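# Return the grip85 gripper to the stand's free slot

## Task

Hang the adaptive gripper (tool 'grip85') in the one empty slot of the tool stand so that it sits fully down in that slot; if it is not fully seated, the task fails. Then unlock it and take the tool changer a good distance away from it, leaving the arm clear of the tool. While locked on, the tool is treated as part of the arm. Nothing may be pushed or knocked off the table.

## Robot and tools

Robot: one six-joint arm (uf850) ending in a tool changer. Two tools exist, grip50 and grip85, both parallel grippers that close along the changer face's x axis. tool_id reports which one is attached (grip50, grip85 or none).

Frames: everything is in the scene frame. Its origin is on the table top under the arm's base, +z is up, and +y is to the left when facing along +x. Positions are in metres and orientations are quaternions written w first (qw, qx, qy, qz). end_effector_position is always the centre of the changer's flat face, with or without a tool. The face's own z axis points outward from the arm. grip85's grip point lies 173 mm out along face z when closed (13 mm less when fully open). grip50's lies at (0, -25, 180) mm in face axes.

Row format: every motion command is a row of 14 numbers in this order: x, y, z, qw, qx, qy, qz, lock, grip50_position, grip50_force_limit, grip50_speed, grip85_position, grip85_force_limit, grip85_speed. The first seven are an absolute pose for the changer face in the scene frame. They are not offsets. The last seven are each between -1 and 1. A target more than 0.6 m from the last reported position along any face axis is refused and nothing moves. On each control step the commanded pose is clipped to within 70 mm and 16 degrees of the measured pose, so far targets take several actions. Repeat the wanted quaternion in every row rather than copying a drifted reported one.

lock: positive locks the changer onto a plate resting against its face, negative unlocks, 0 keeps the last command. Each takes about 1 s. Gripper position: +1 is fully open; -1 closes until blocked. force_limit runs from about 20 N at -1 up to 185 N (grip50) or 235 N (grip85). speed runs from about 20 mm/s at -1 to 150 mm/s at +1. Gripper numbers are ignored unless that tool is attached and ready.

execute_actions(actions, pictures): actions holds zero or one entry. [] just reports the state. {"rows": [...], "steps": n} runs one row per 1/30 s step, up to 15 steps and 15 rows; if there are fewer rows than steps, the last row repeats. {"steps": n} alone waits up to 300 steps, counted from the previous result, so your reply time is included. pictures (true/false) chooses whether camera images come back.

move(target, speed): target is one 14-number row as above, an absolute pose. The face follows a straight path from its current pose. speed is the top speed in m/s, from 0.002 to 0.5 (default 0.25). Rotation is capped at twice that value in rad/s. A path lasts 0.5 to 10 s and is cut off after 10 s. It does not steer around obstacles, may overshoot speed near full reach, and contacts hurt more at higher speed or deeper targets. The result adds a move: line giving the ending (done, off_target, moving, held, fault), any limits (paced = pose clipped, held = some steps blocked), and the distance from target.

wait(seconds): 0 to 10 s with nothing new sent. zoom_image(camera, region): camera is cam_head_left (672x504), cam_head_right (672x504) or cam_wrist (504x504). region is [x0, y0, x1, y1] in pixels from the top-left corner, at most 504 by 504. read_manual(section) only returns licence texts. finished_scene(scene) ends and grades the current scene and cannot be undone. Call it only once the tool is seated and the changer is away.

Result lines: the state gives face pose and velocities; tool flags include plate_near, locked, unlocked, in_stand, unlock_refused, and each gripper's object_status and position_measured. Joint positions and torques are listed base outward. "pose unreachable" and HELD mean the clearance check altered or blocked your command. "Hand target" is where the controller is now driving. MOTOR HOT warns from 65 °C; at 80 °C an OVER-TEMPERATURE FAULT brakes the arm.

Stowing procedure: each stand slot is a fork whose open side points along the face's -y direction when the tool is seated. Its plate rests behind 10 mm stops, and slots are 180 mm apart. The fork arms sit 40 to 70 mm either side of the slot centre along face x. Their front ends are 45 mm toward the open side, and their tops are 18 mm below a hung plate's face. Taking a tool out means raising it about 20 mm (over 10, under 30), sliding it at least 110 mm out the open side along face -y, then lifting. To put grip85 back, reverse that: line up in front of the empty slot about 20 mm above seated height, slide in along face +y, lower gently until in_stand reads 1, stay still, send lock -1, and wait for unlocked to read 1. Then move the changer away from the plate and clear of the stand. Unlocking elsewhere is refused (unlock_refused = 1). Changer size: 63 mm across the face, contact block 46 mm out on face -y, lock motor 58 mm out on face +y.

Avoid: knocking anything off the table, dropping the tool, fast or deep contacts, and torque faults. Joint load limits are 55.2, 55.2, 46, 24.8, 17.4 and 17.4 N m; a fault backs the arm off and stops it for 10 s. Also avoid long holds under load that overheat motors. Move slowly near the stand and check alignment in the camera images.

Each tool is called after "Call:" as name(argument=value, ...) on one line, values as JSON.

## Session

Call:
execute_actions(actions=[])

Scene clock: 0.00 s of 6000.00 s.
end_effector_position=(+0.4761, -0.3061, +0.1461) locked=0 unlocked=1 plate_near=0 in_stand=0 unlock_refused=0 tool_id=none grip50_position_measured=n/a grip50_object_status=n/a grip85_position_measured=n/a grip85_object_status=n/a end_effector_quat_wxyz=(+0.020, -0.357, +0.763, -0.538) end_effector_velocity=(+0.000, -0.001, +0.000) end_effector_angular_velocity=(-0.001, -0.001, -0.002)
Joint positions: [-0.159 -1.126 -0.98  -2.339 -1.974 -0.691]
Joint velocities: [-0.     0.001 -0.    -0.    -0.001  0.   ]
Joint torques (N m, as the arm reports them, + toward a larger angle): no reading
Hand target: +0.476, -0.306, +0.146; +0.020, -0.357, +0.763, -0.538

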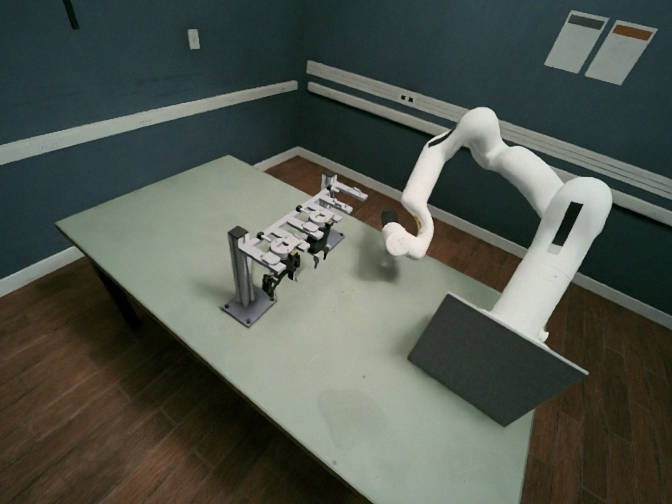

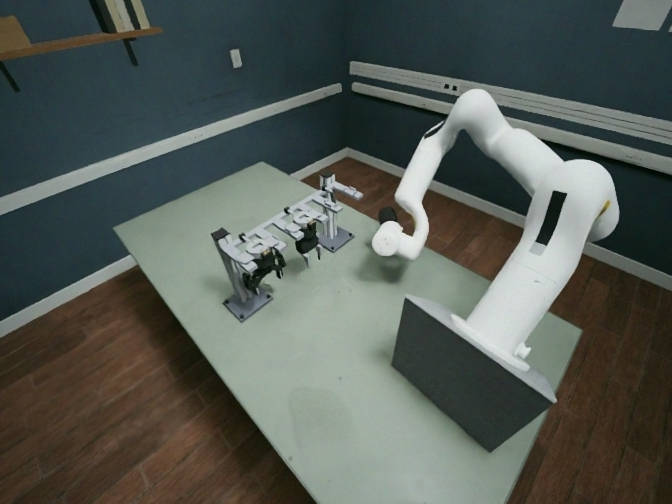

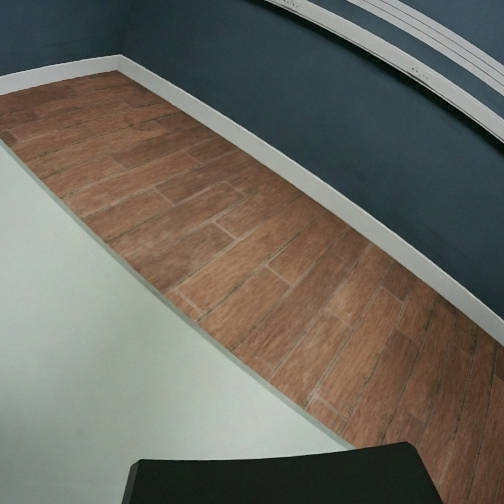

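Call:
zoom_image(camera="cam_head_left", region=[200, 150, 440, 340])

Call:
zoom_image(camera="cam_head_right", region=[190, 150, 430, 340])

Region (200, 150, 440, 340) of cam_head_left's 672x504 image, scaled by 2.100, with more detail than that image has; it fills the top 399 rows of this view, and the rest is white.

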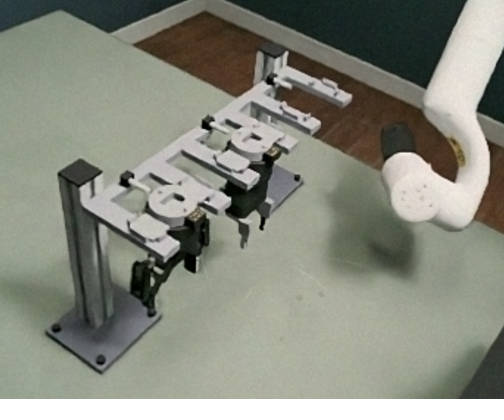

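Region (190, 150, 430, 340) of cam_head_right's 672x504 image, scaled by 2.100, with more detail than that image has; it fills the top 399 rows of this view, and the rest is white.

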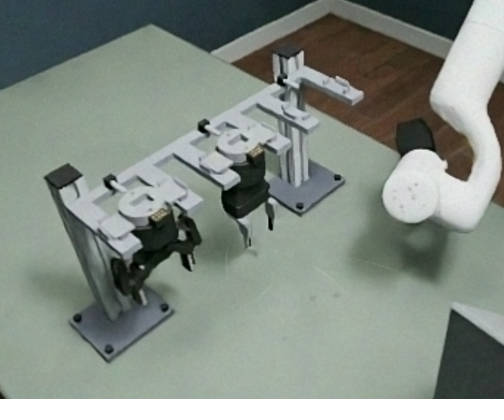

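Call:
move(target=[0.48,-0.2,0.42,0,0.7071,0.7071,0,0,0,0,0,0,0,0])

Scene clock: 30.10 s of 6000.00 s.
end_effector_position=(+0.4806, -0.2001, +0.4197) locked=0 unlocked=1 plate_near=0 in_stand=0 unlock_refused=0 tool_id=none grip50_position_measured=n/a grip50_object_status=n/a grip85_position_measured=n/a grip85_object_status=n/a end_effector_quat_wxyz=(+0.001, +0.708, +0.706, -0.001) end_effector_velocity=(+0.000, -0.000, +0.000) end_effector_angular_velocity=(+0.000, -0.001, -0.003)
Joint positions: [ 0.398 -0.572 -0.946 -1.044 -0.977  1.078]
Joint velocities: [-0.     0.001  0.    -0.001  0.001  0.004]
Joint torques (N m, as the arm reports them, + toward a larger angle): [ 31.5   20.64 -11.28   1.72  -0.12   0.19]
Hand target: +0.481, -0.200, +0.420; +0.001, +0.708, +0.706, -0.001
Off the commanded pose: 0.001 m, 0 deg.
After step 90, 21.60 s passed at rest.
move: done

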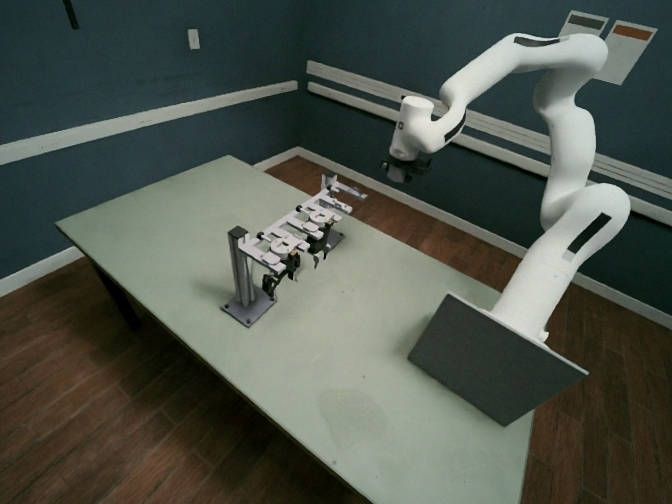

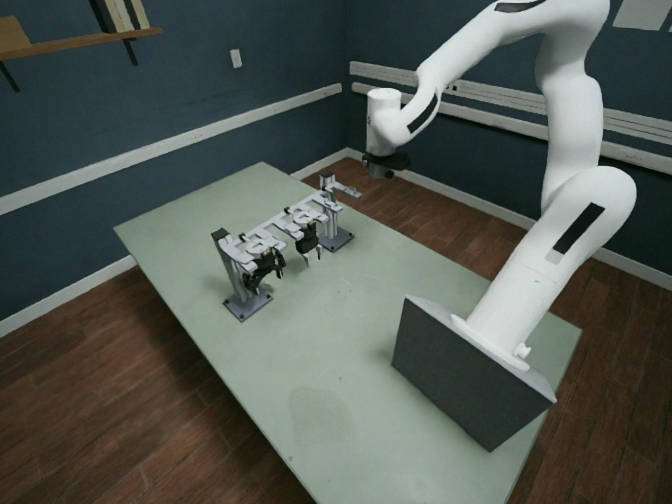

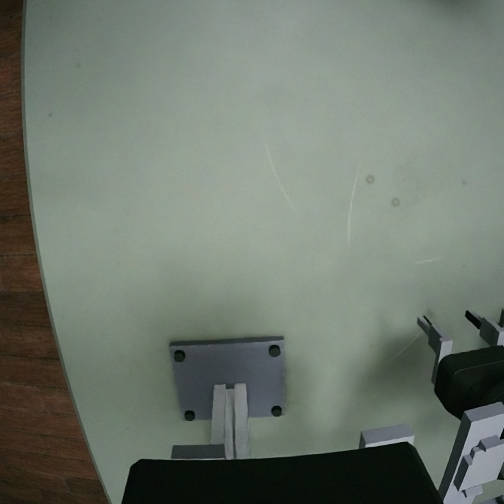

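Call:
move(target=[0.46,0.1,0.45,0,0.7071,0.7071,0,0,0,0,0,0,0,0])

Scene clock: 45.43 s of 6000.00 s.
end_effector_position=(+0.4614, +0.0995, +0.4504) locked=0 unlocked=1 plate_near=0 in_stand=0 unlock_refused=0 tool_id=none grip50_position_measured=n/a grip50_object_status=n/a grip85_position_measured=n/a grip85_object_status=n/a end_effector_quat_wxyz=(-0.001, +0.707, +0.707, +0.000) end_effector_velocity=(-0.001, +0.002, -0.001) end_effector_angular_velocity=(-0.001, +0.001, +0.002)
Joint positions: [ 0.801 -1.097 -1.284 -0.801 -0.951  1.335]
Joint velocities: [ 0.003 -0.005 -0.002  0.002  0.     0.   ]
Joint torques (N m, as the arm reports them, + toward a larger angle): [ 30.54  31.97 -13.95   1.43  -0.21   0.19]
Hand target: +0.461, +0.100, +0.450; -0.001, +0.707, +0.707, +0.000
Off the commanded pose: 0.002 m, 0 deg.
After step 90, 10.70 s passed at rest.
move: done

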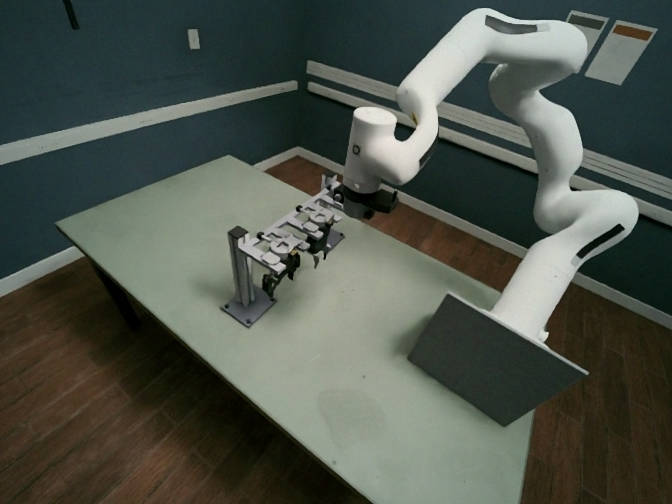

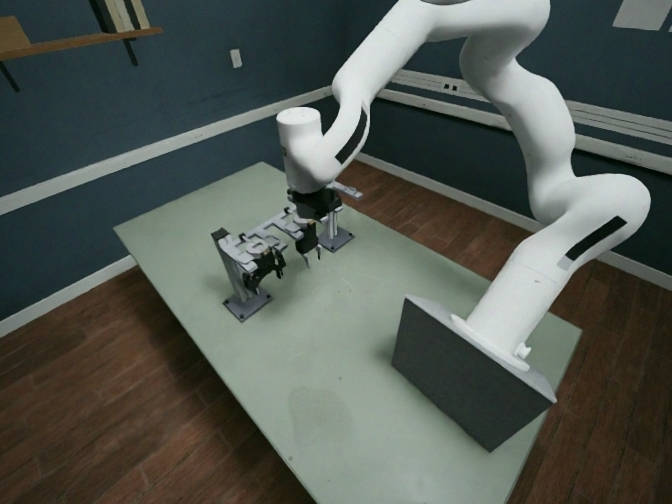

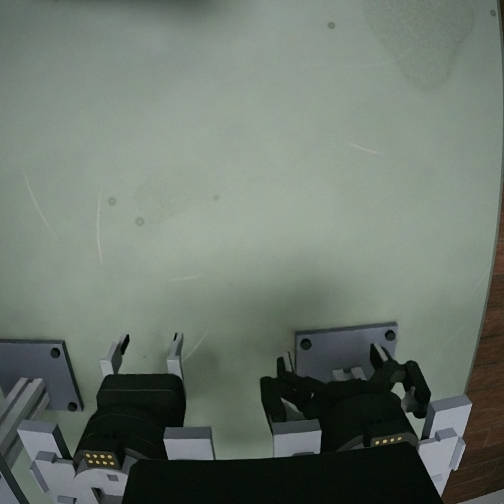

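Call:
move(target=[0.40,0.18,0.44,0,0.7071,0.7071,0,0,0,0,0,0,0,0])

Scene clock: 62.20 s of 6000.00 s.
end_effector_position=(+0.4006, +0.1800, +0.4404) locked=0 unlocked=1 plate_near=0 in_stand=0 unlock_refused=0 tool_id=none grip50_position_measured=n/a grip50_object_status=n/a grip85_position_measured=n/a grip85_object_status=n/a end_effector_quat_wxyz=(-0.000, +0.707, +0.707, +0.000) end_effector_velocity=(-0.002, +0.001, -0.001) end_effector_angular_velocity=(-0.002, +0.001, +0.001)
Joint positions: [ 0.937 -1.219 -1.311 -0.727 -0.896  1.435]
Joint velocities: [ 0.003 -0.002  0.001  0.001 -0.     0.001]
Joint torques (N m, as the arm reports them, + toward a larger angle): [ 27.47  35.5  -14.88   1.16  -0.12   0.19]
Hand target: +0.400, +0.180, +0.440; -0.000, +0.707, +0.707, +0.000
Off the commanded pose: 0.001 m, 0 deg.
After step 90, 12.93 s passed at rest.
move: done

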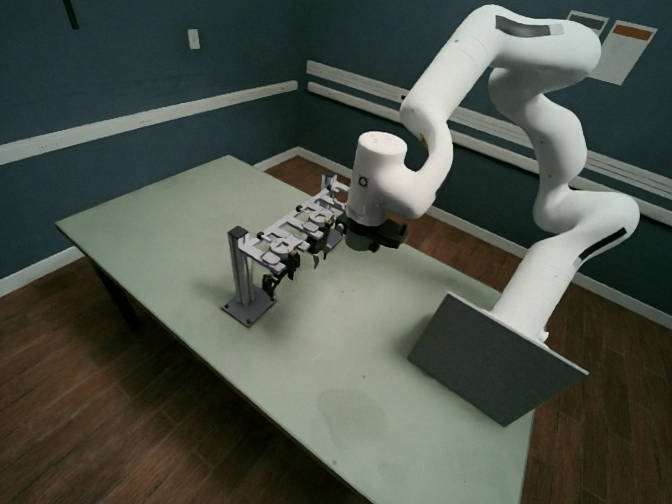

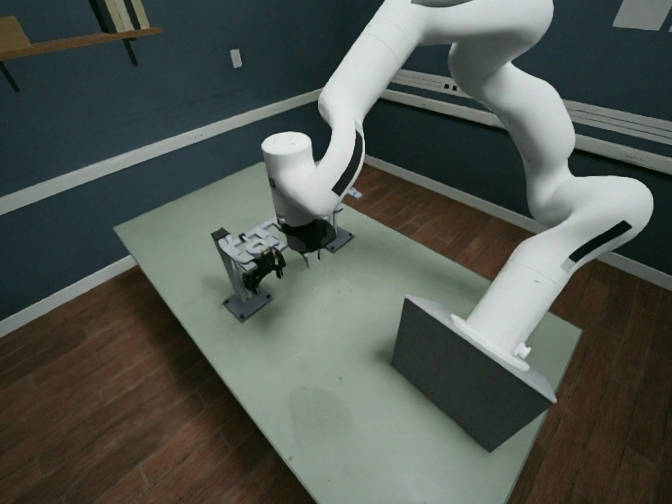

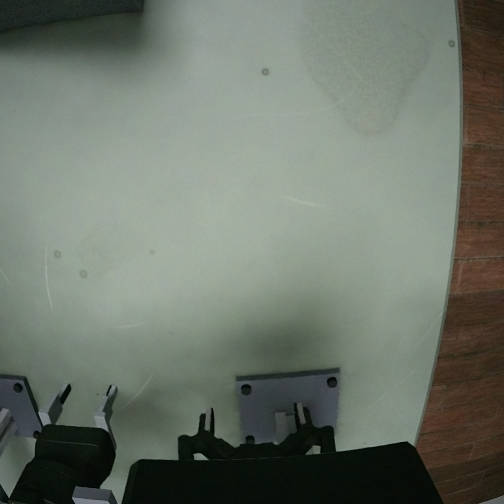

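Call:
move(target=[0.45,0.18,0.45,0.183,0.683,0.683,0.183,0,0,0,0,0,0,0])

Scene clock: 70.67 s of 6000.00 s.
end_effector_position=(+0.4497, +0.1800, +0.4500) locked=0 unlocked=1 plate_near=0 in_stand=0 unlock_refused=0 tool_id=none grip50_position_measured=n/a grip50_object_status=n/a grip85_position_measured=n/a grip85_object_status=n/a end_effector_quat_wxyz=(+0.182, +0.683, +0.684, +0.183) end_effector_velocity=(+0.000, +0.000, -0.001) end_effector_angular_velocity=(+0.000, -0.004, -0.000)
Joint positions: [ 0.966 -1.206 -1.234 -1.408 -0.924  1.926]
Joint velocities: [ 0.    -0.002  0.    -0.006 -0.001  0.005]
Joint torques (N m, as the arm reports them, + toward a larger angle): [ 27.05  35.12 -15.78  -0.03  -0.79   0.39]
Hand target: +0.450, +0.180, +0.450; +0.182, +0.683, +0.684, +0.183
Off the commanded pose: 0.000 m, 0 deg.
After step 90, 4.03 s passed at rest.
move: done

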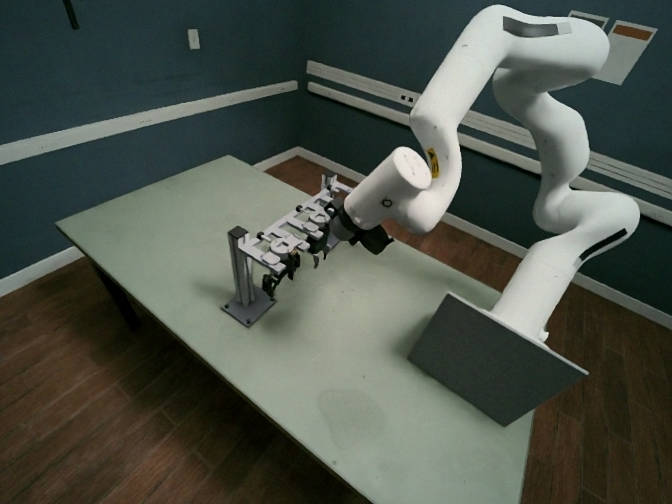

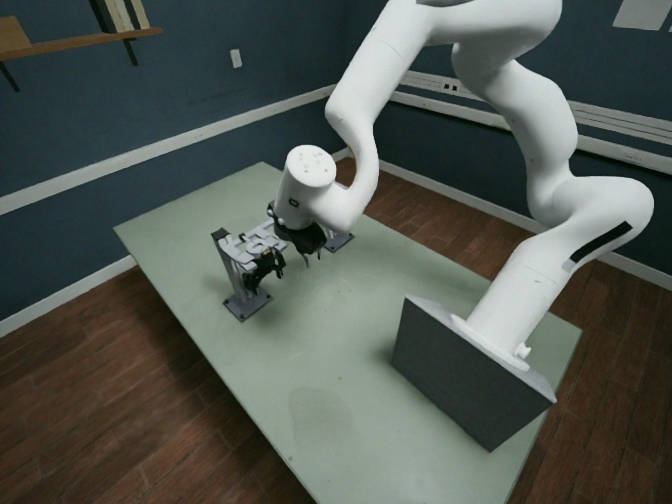

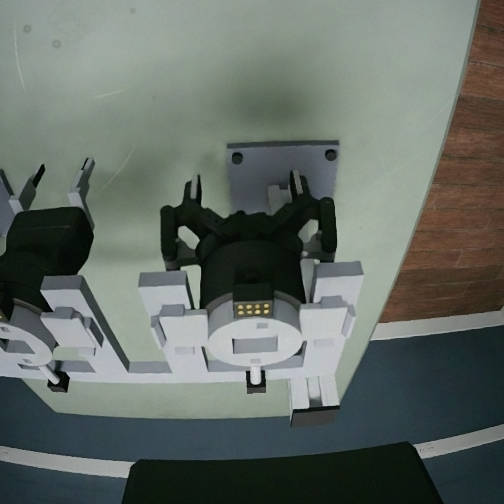

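Call:
move(target=[0.53,0.18,0.40,0.183,0.683,0.683,0.183,0,0,0,0,0,0,0], speed=0.15)

Scene clock: 80.87 s of 6000.00 s.
end_effector_position=(+0.5298, +0.1799, +0.4001) locked=0 unlocked=1 plate_near=0 in_stand=0 unlock_refused=0 tool_id=none grip50_position_measured=n/a grip50_object_status=n/a grip85_position_measured=n/a grip85_object_status=n/a end_effector_quat_wxyz=(+0.183, +0.683, +0.683, +0.183) end_effector_velocity=(+0.001, -0.000, -0.001) end_effector_angular_velocity=(-0.000, -0.000, -0.001)
Joint positions: [ 0.82  -1.33  -1.408 -1.517 -0.924  1.864]
Joint velocities: [-0.002 -0.001 -0.002 -0.002 -0.    -0.001]
Joint torques (N m, as the arm reports them, + toward a larger angle): [ 32.9   37.75 -14.38   0.74  -0.65   0.21]
Hand target: +0.530, +0.180, +0.400; +0.183, +0.683, +0.683, +0.183
Off the commanded pose: 0.000 m, 0 deg.
After step 90, 6.20 s passed at rest.
move: done

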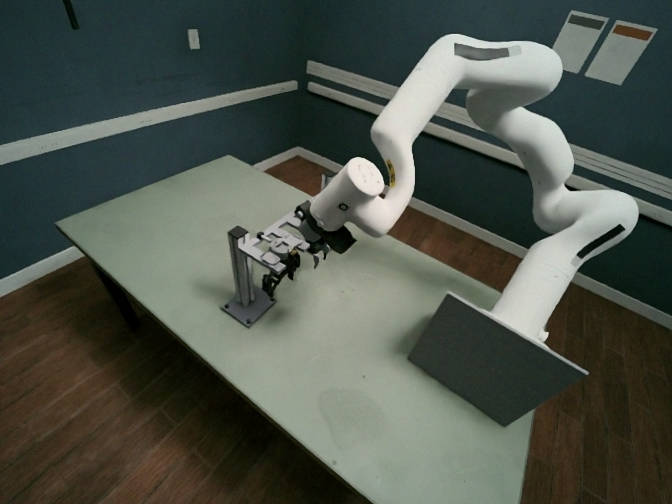

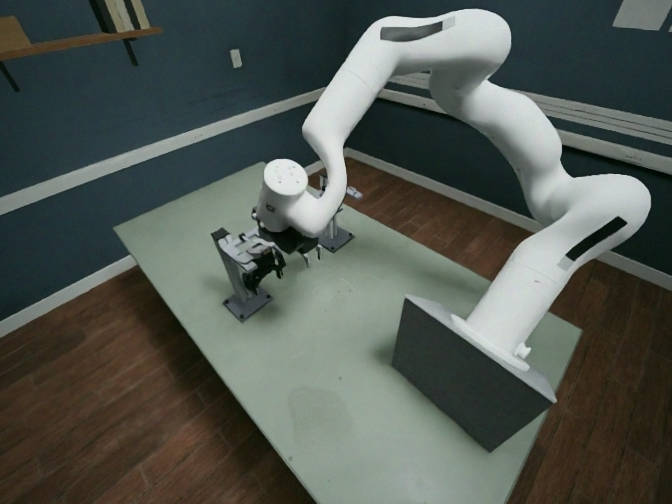

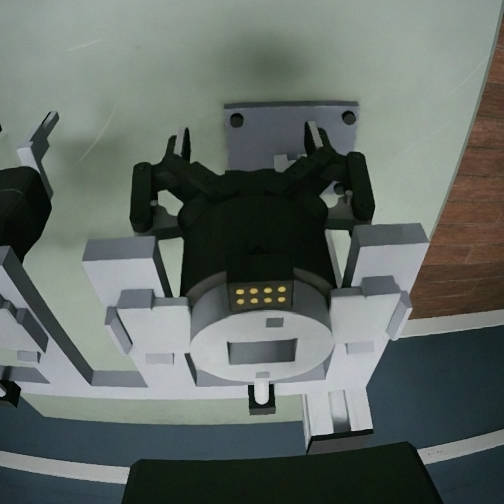

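Call:
move(target=[0.56,0.178,0.36,0,0.682,0.7314,0,0,0,0,0,0,0,0], speed=0.1)

Scene clock: 108.87 s of 6000.00 s.
end_effector_position=(+0.5604, +0.1777, +0.3599) locked=0 unlocked=1 plate_near=0 in_stand=0 unlock_refused=0 tool_id=none grip50_position_measured=n/a grip50_object_status=n/a grip85_position_measured=n/a grip85_object_status=n/a end_effector_quat_wxyz=(+0.001, +0.683, +0.731, +0.000) end_effector_velocity=(+0.000, +0.000, +0.001) end_effector_angular_velocity=(-0.001, +0.002, -0.000)
Joint positions: [ 0.7   -1.479 -1.746 -0.854 -0.991  1.179]
Joint velocities: [ 0.001 -0.    -0.002  0.004 -0.003 -0.003]
Joint torques (N m, as the arm reports them, + toward a larger angle): [ 37.83  41.45 -13.62   1.48  -0.15   0.26]
Hand target: +0.560, +0.178, +0.360; +0.001, +0.683, +0.731, +0.000
Off the commanded pose: 0.000 m, 0 deg.
After step 90, 22.07 s passed at rest.
move: done

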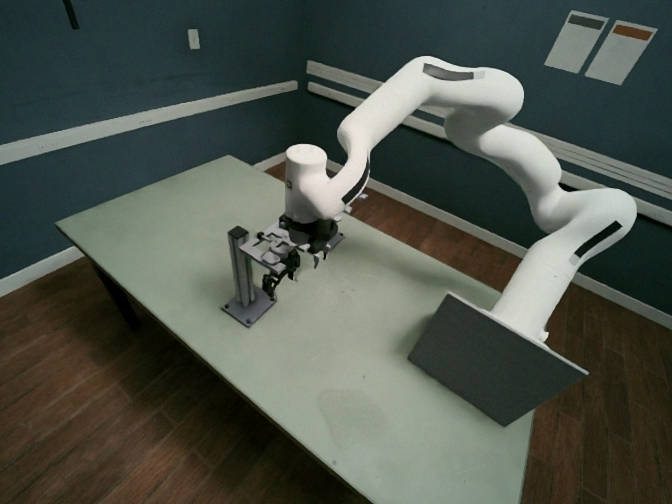

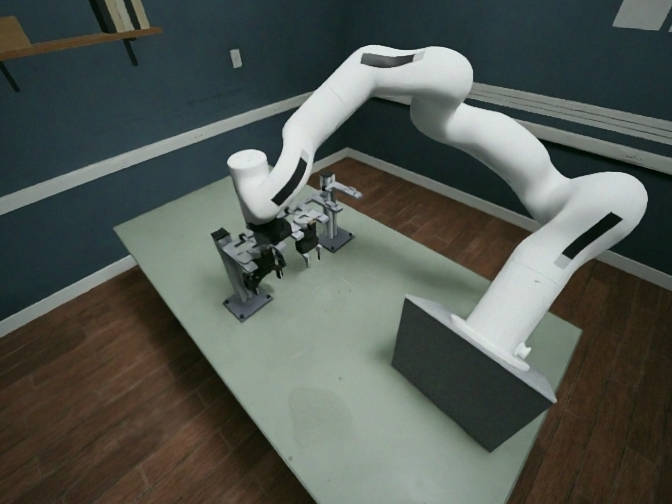

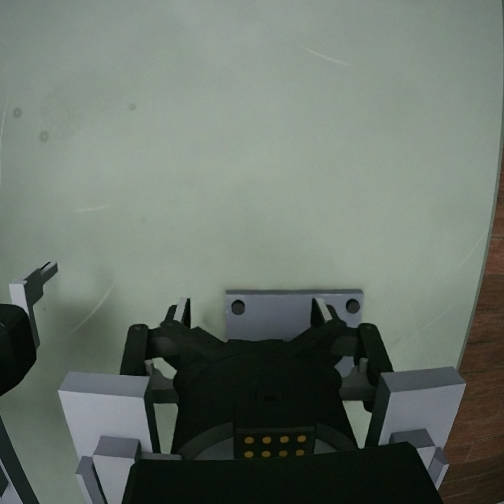

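Call:
move(target=[0.625,0.183,0.315,0,0.682,0.7314,0,0,0,0,0,0,0,0], speed=0.05)

Call:
zoom_image(camera="cam_head_right", region=[200, 190, 320, 290])

Call:
zoom_image(camera="cam_head_left", region=[220, 190, 340, 290])

Scene clock: 122.13 s of 6000.00 s.
end_effector_position=(+0.6251, +0.1828, +0.3150) locked=0 unlocked=1 plate_near=0 in_stand=0 unlock_refused=0 tool_id=none grip50_position_measured=n/a grip50_object_status=n/a grip85_position_measured=n/a grip85_object_status=n/a end_effector_quat_wxyz=(+0.000, +0.682, +0.731, -0.000) end_effector_velocity=(+0.000, -0.000, -0.000) end_effector_angular_velocity=(-0.000, +0.001, -0.000)
Joint positions: [ 0.617 -1.659 -2.048 -0.863 -1.049  1.048]
Joint velocities: [-0.001 -0.002 -0.003  0.001 -0.001 -0.001]
Joint torques (N m, as the arm reports them, + toward a larger angle): [ 40.83  43.41 -13.61   1.48  -0.18   0.09]
Hand target: +0.625, +0.183, +0.315; +0.000, +0.682, +0.731, -0.000
Off the commanded pose: 0.000 m, 0 deg.
After step 90, 8.40 s passed at rest.
move: done

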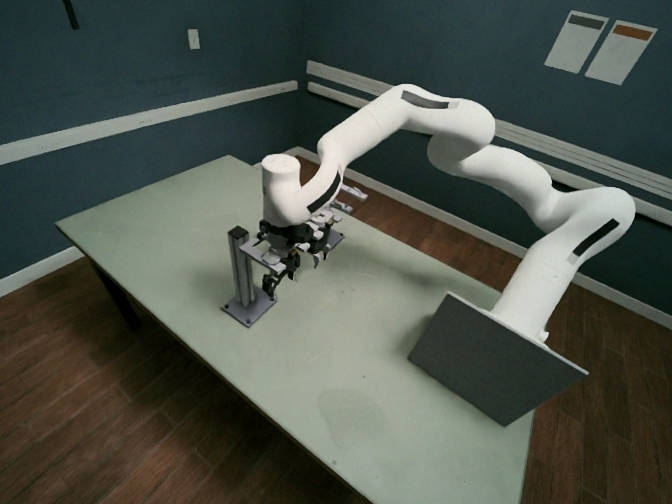

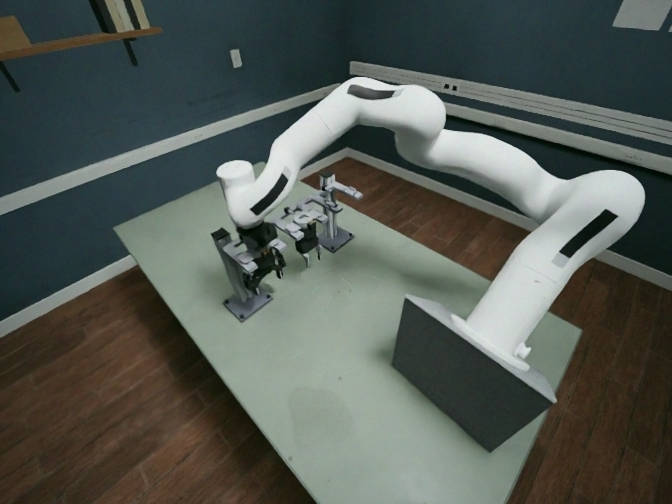

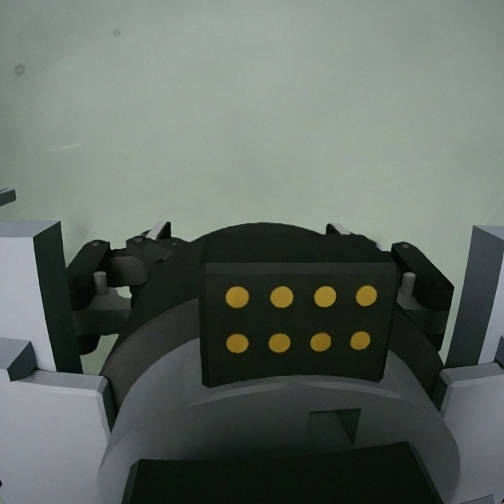

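Region (200, 190, 320, 290) of cam_head_right's 672x504 image, scaled by 4.200, with more detail than that image has.

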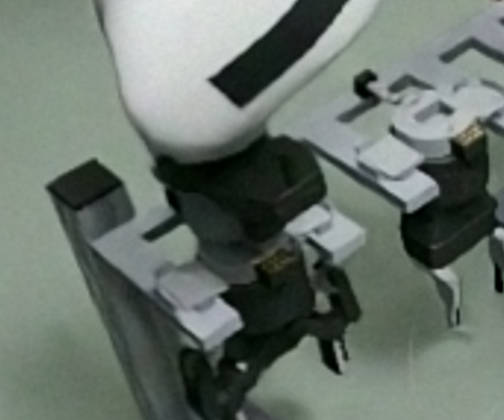

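Region (220, 190, 340, 290) of cam_head_left's 672x504 image, scaled by 4.200, with more detail than that image has.

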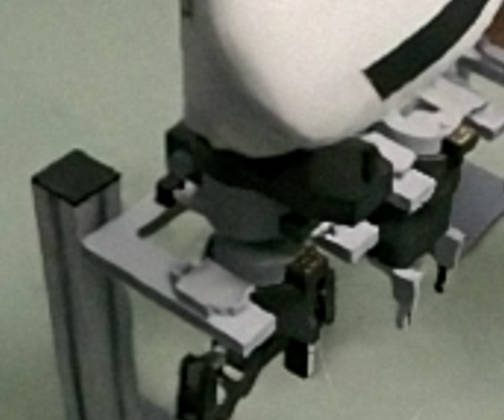

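Call:
move(target=[0.628,0.184,0.298,0,0.682,0.7314,0,0,0,0,0,0,0,0], speed=0.02)

Call:
zoom_image(camera="cam_head_left", region=[230, 200, 330, 280])

Scene clock: 133.13 s of 6000.00 s.
end_effector_position=(+0.6338, +0.1836, +0.3103) locked=0 unlocked=1 plate_near=0 in_stand=0 unlock_refused=0 tool_id=none grip50_position_measured=n/a grip50_object_status=n/a grip85_position_measured=n/a grip85_object_status=n/a end_effector_quat_wxyz=(+0.004, +0.684, +0.729, +0.008) end_effector_velocity=(-0.000, +0.001, -0.001) end_effector_angular_velocity=(+0.000, -0.001, +0.001)
Joint positions: [ 0.608 -1.678 -2.08  -0.877 -1.042  1.046]
Joint velocities: [ 0.    -0.002 -0.002 -0.001  0.001 -0.   ]
Joint torques (N m, as the arm reports them, + toward a larger angle): [-6.05 -7.64  7.22  0.44  2.26  0.07]
Hand target: +0.628, +0.184, +0.298; -0.000, +0.682, +0.731, +0.000
Off the commanded pose: 0.014 m, 1 deg.
After step 90, 6.90 s passed at rest.
move: off_target

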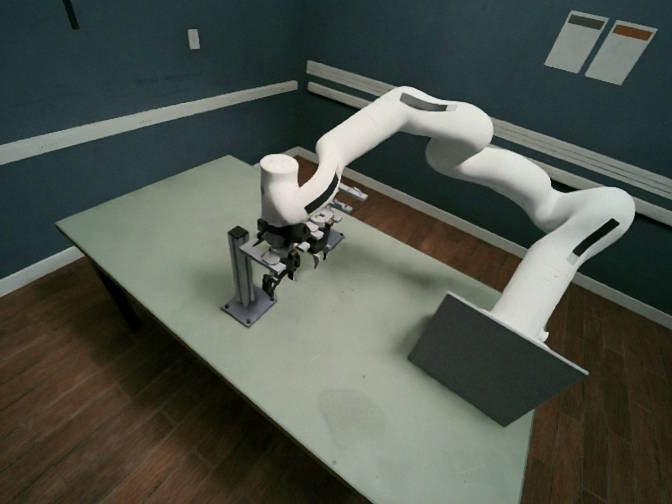

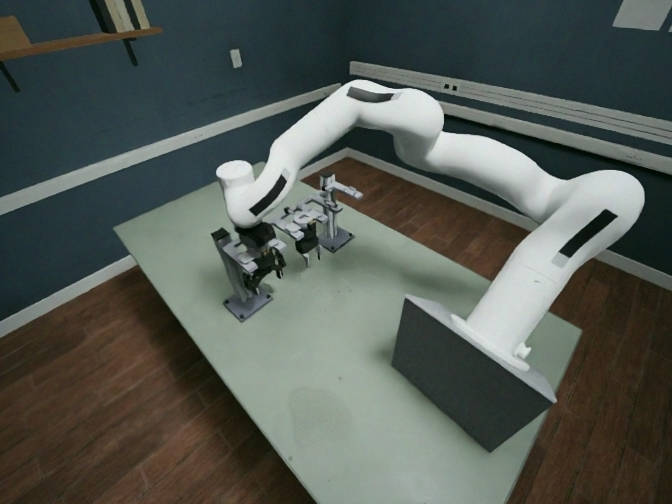

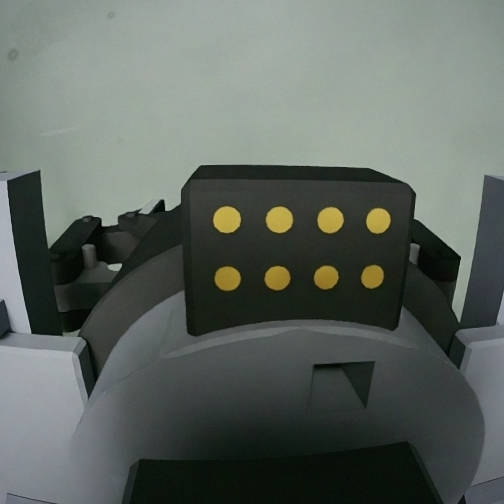

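Region (230, 200, 330, 280) of cam_head_left's 672x504 image, scaled by 5.040, with more detail than that image has; it fills the top 403 rows of this view, and the rest is white.

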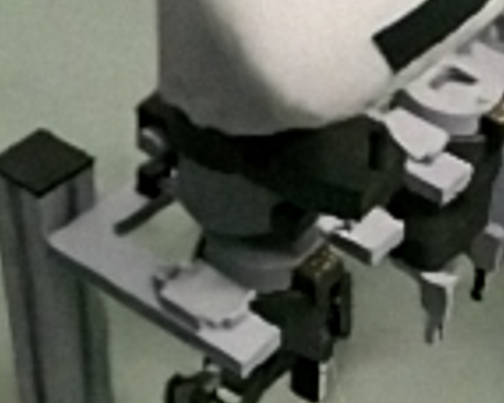

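Call:
move(target=[0.618,0.185,0.322,0,0.682,0.7314,0,0,0,0,0,0,0,0], speed=0.03)

Call:
zoom_image(camera="cam_head_left", region=[230, 200, 330, 280])

Scene clock: 144.87 s of 6000.00 s.
end_effector_position=(+0.6180, +0.1850, +0.3219) locked=0 unlocked=1 plate_near=0 in_stand=0 unlock_refused=0 tool_id=none grip50_position_measured=n/a grip50_object_status=n/a grip85_position_measured=n/a grip85_object_status=n/a end_effector_quat_wxyz=(-0.000, +0.682, +0.731, -0.000) end_effector_velocity=(+0.000, -0.000, +0.000) end_effector_angular_velocity=(+0.001, +0.000, -0.000)
Joint positions: [ 0.629 -1.642 -2.018 -0.857 -1.045  1.061]
Joint velocities: [-0.     0.001  0.001  0.     0.001  0.   ]
Joint torques (N m, as the arm reports them, + toward a larger angle): [ 40.44  44.49 -13.6    1.41  -0.12   0.16]
Hand target: +0.618, +0.185, +0.322; -0.000, +0.682, +0.731, +0.000
Off the commanded pose: 0.000 m, 0 deg.
After step 90, 7.80 s passed at rest.
move: done

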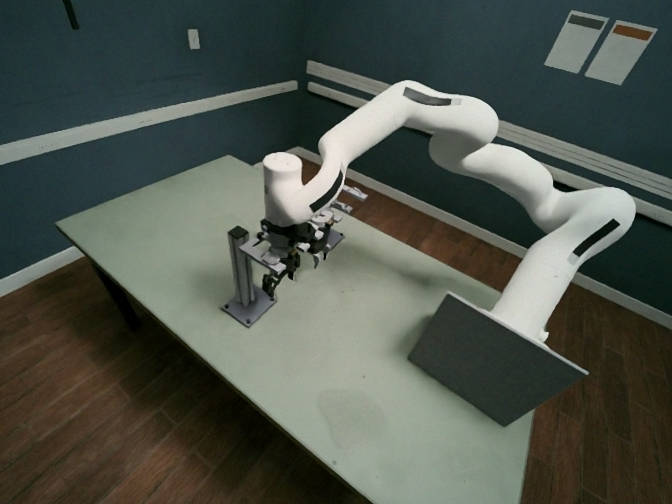

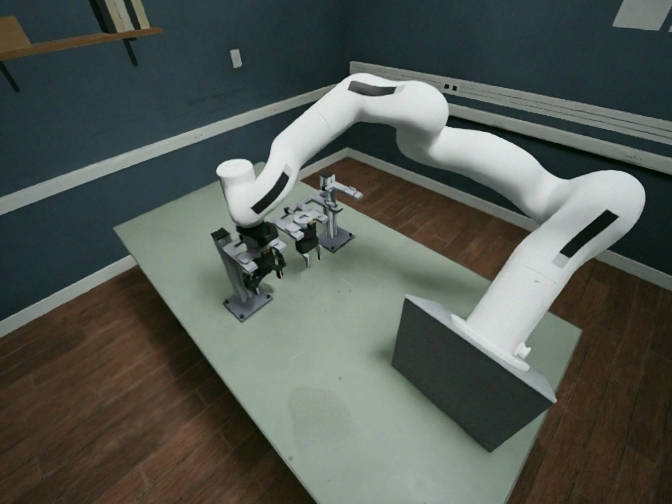

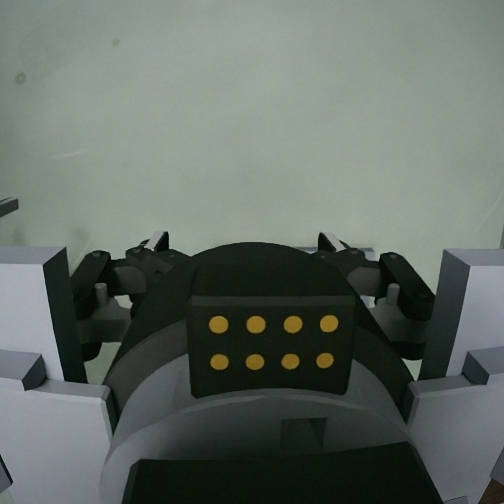

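Region (230, 200, 330, 280) of cam_head_left's 672x504 image, scaled by 5.040, with more detail than that image has; it fills the top 403 rows of this view, and the rest is white.

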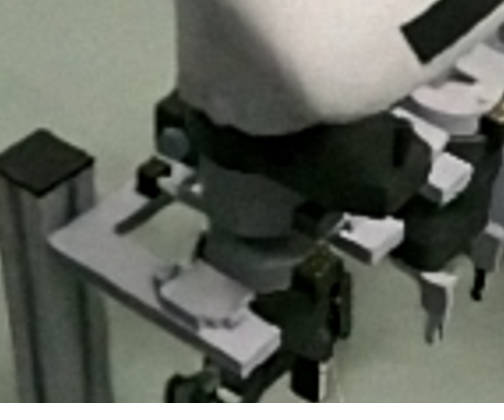

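Call:
move(target=[0.615,0.185,0.3105,0,0.682,0.7314,0,0,0,0,0,0,0,0], speed=0.01)

Call:
zoom_image(camera="cam_head_left", region=[230, 200, 330, 280])

Scene clock: 166.00 s of 6000.00 s.
end_effector_position=(+0.6150, +0.1850, +0.3105) locked=0 unlocked=1 plate_near=0 in_stand=0 unlock_refused=0 tool_id=none grip50_position_measured=n/a grip50_object_status=n/a grip85_position_measured=n/a grip85_object_status=n/a end_effector_quat_wxyz=(-0.000, +0.682, +0.731, +0.000) end_effector_velocity=(+0.000, -0.000, -0.000) end_effector_angular_velocity=(+0.002, +0.001, -0.002)
Joint positions: [ 0.62  -1.647 -2.005 -0.873 -1.03   1.075]
Joint velocities: [-0.001  0.    -0.     0.001  0.002  0.   ]
Joint torques (N m, as the arm reports them, + toward a larger angle): [ 40.69  43.56 -13.67   1.09  -0.18   0.21]
Hand target: +0.615, +0.185, +0.311; -0.000, +0.682, +0.731, +0.000
Off the commanded pose: 0.000 m, 0 deg.
After step 90, 16.73 s passed at rest.
move: done

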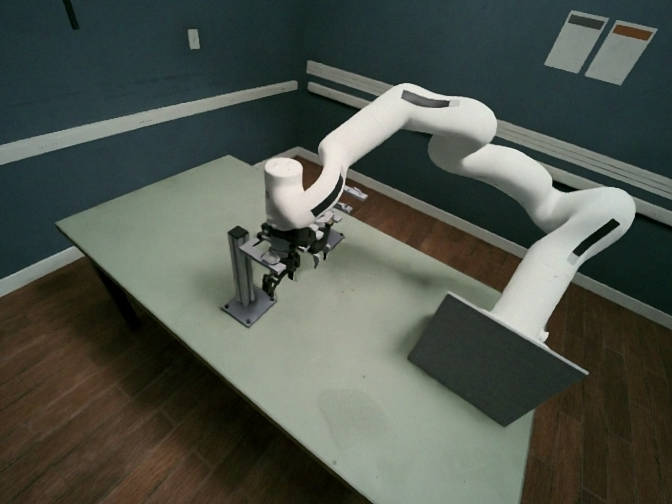

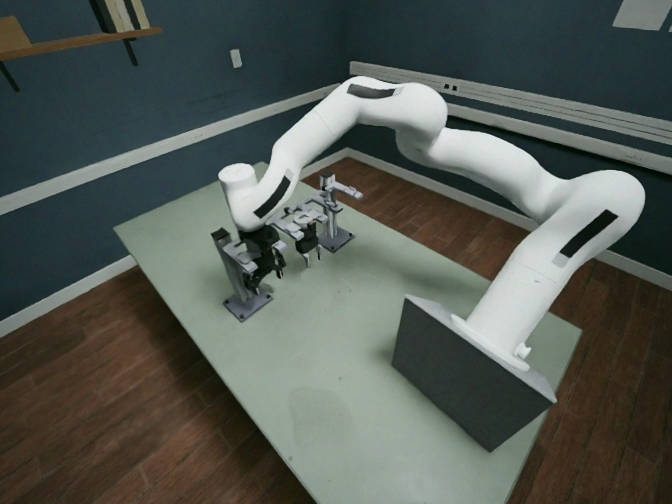

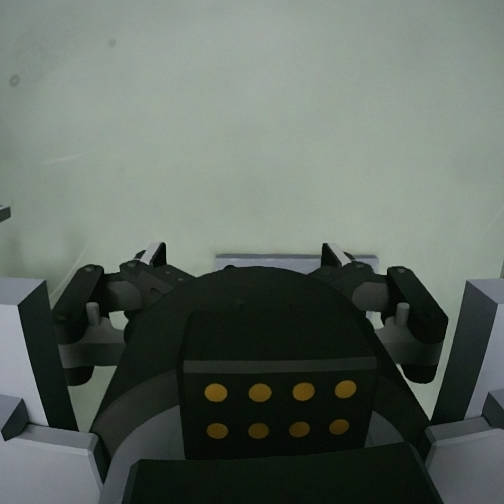

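Region (230, 200, 330, 280) of cam_head_left's 672x504 image, scaled by 5.040, with more detail than that image has; it fills the top 403 rows of this view, and the rest is white.

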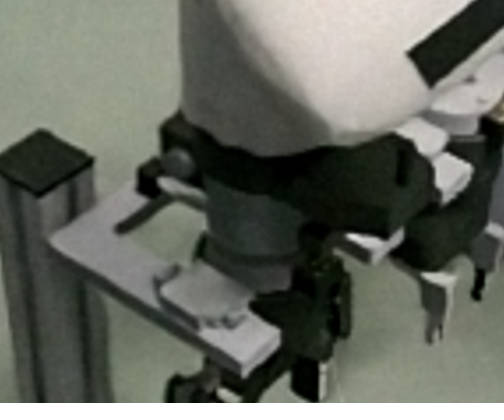

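Call:
move(target=[0.618,0.186,0.304,0,0.682,0.7314,0,0,0,0,0,0,0,0], speed=0.005)

Scene clock: 176.90 s of 6000.00 s.
end_effector_position=(+0.6177, +0.1857, +0.3044) locked=0 unlocked=1 plate_near=0 in_stand=1 unlock_refused=0 tool_id=none grip50_position_measured=n/a grip50_object_status=n/a grip85_position_measured=n/a grip85_object_status=n/a end_effector_quat_wxyz=(+0.000, +0.682, +0.731, -0.001) end_effector_velocity=(+0.000, -0.000, -0.001) end_effector_angular_velocity=(+0.001, -0.000, -0.002)
Joint positions: [ 0.614 -1.663 -2.025 -0.876 -1.033  1.071]
Joint velocities: [-0.002 -0.001 -0.001 -0.001  0.002  0.002]
Joint torques (N m, as the arm reports them, + toward a larger angle): [ 34.56  39.86 -15.99  -1.29   4.9   -0.63]
Hand target: +0.618, +0.186, +0.304; +0.000, +0.682, +0.731, -0.000
Off the commanded pose: 0.001 m, 0 deg.
After step 90, 6.23 s passed at rest.
move: done

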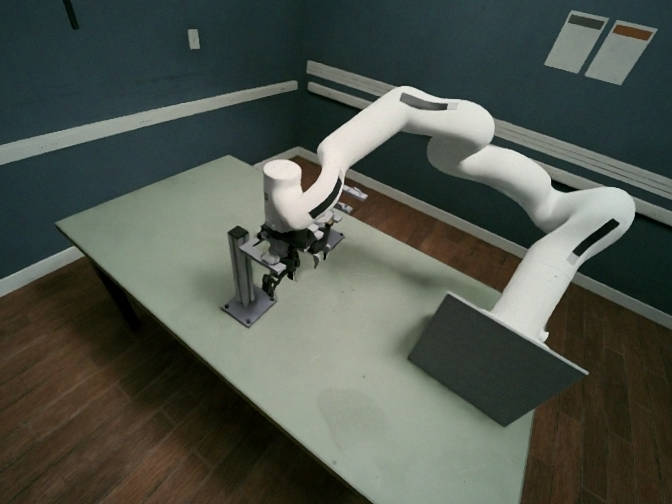

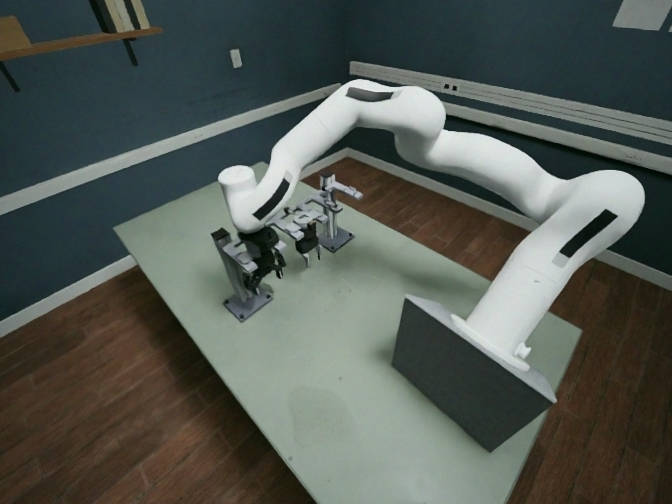

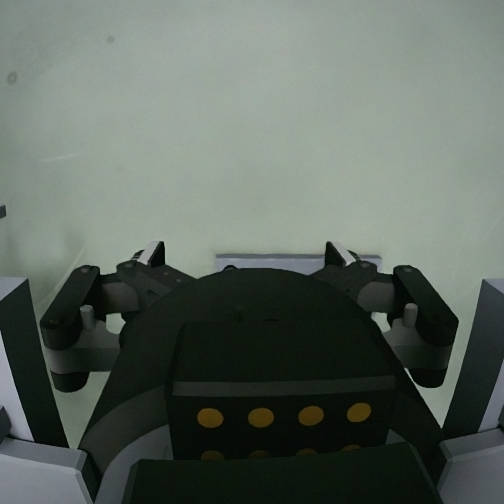

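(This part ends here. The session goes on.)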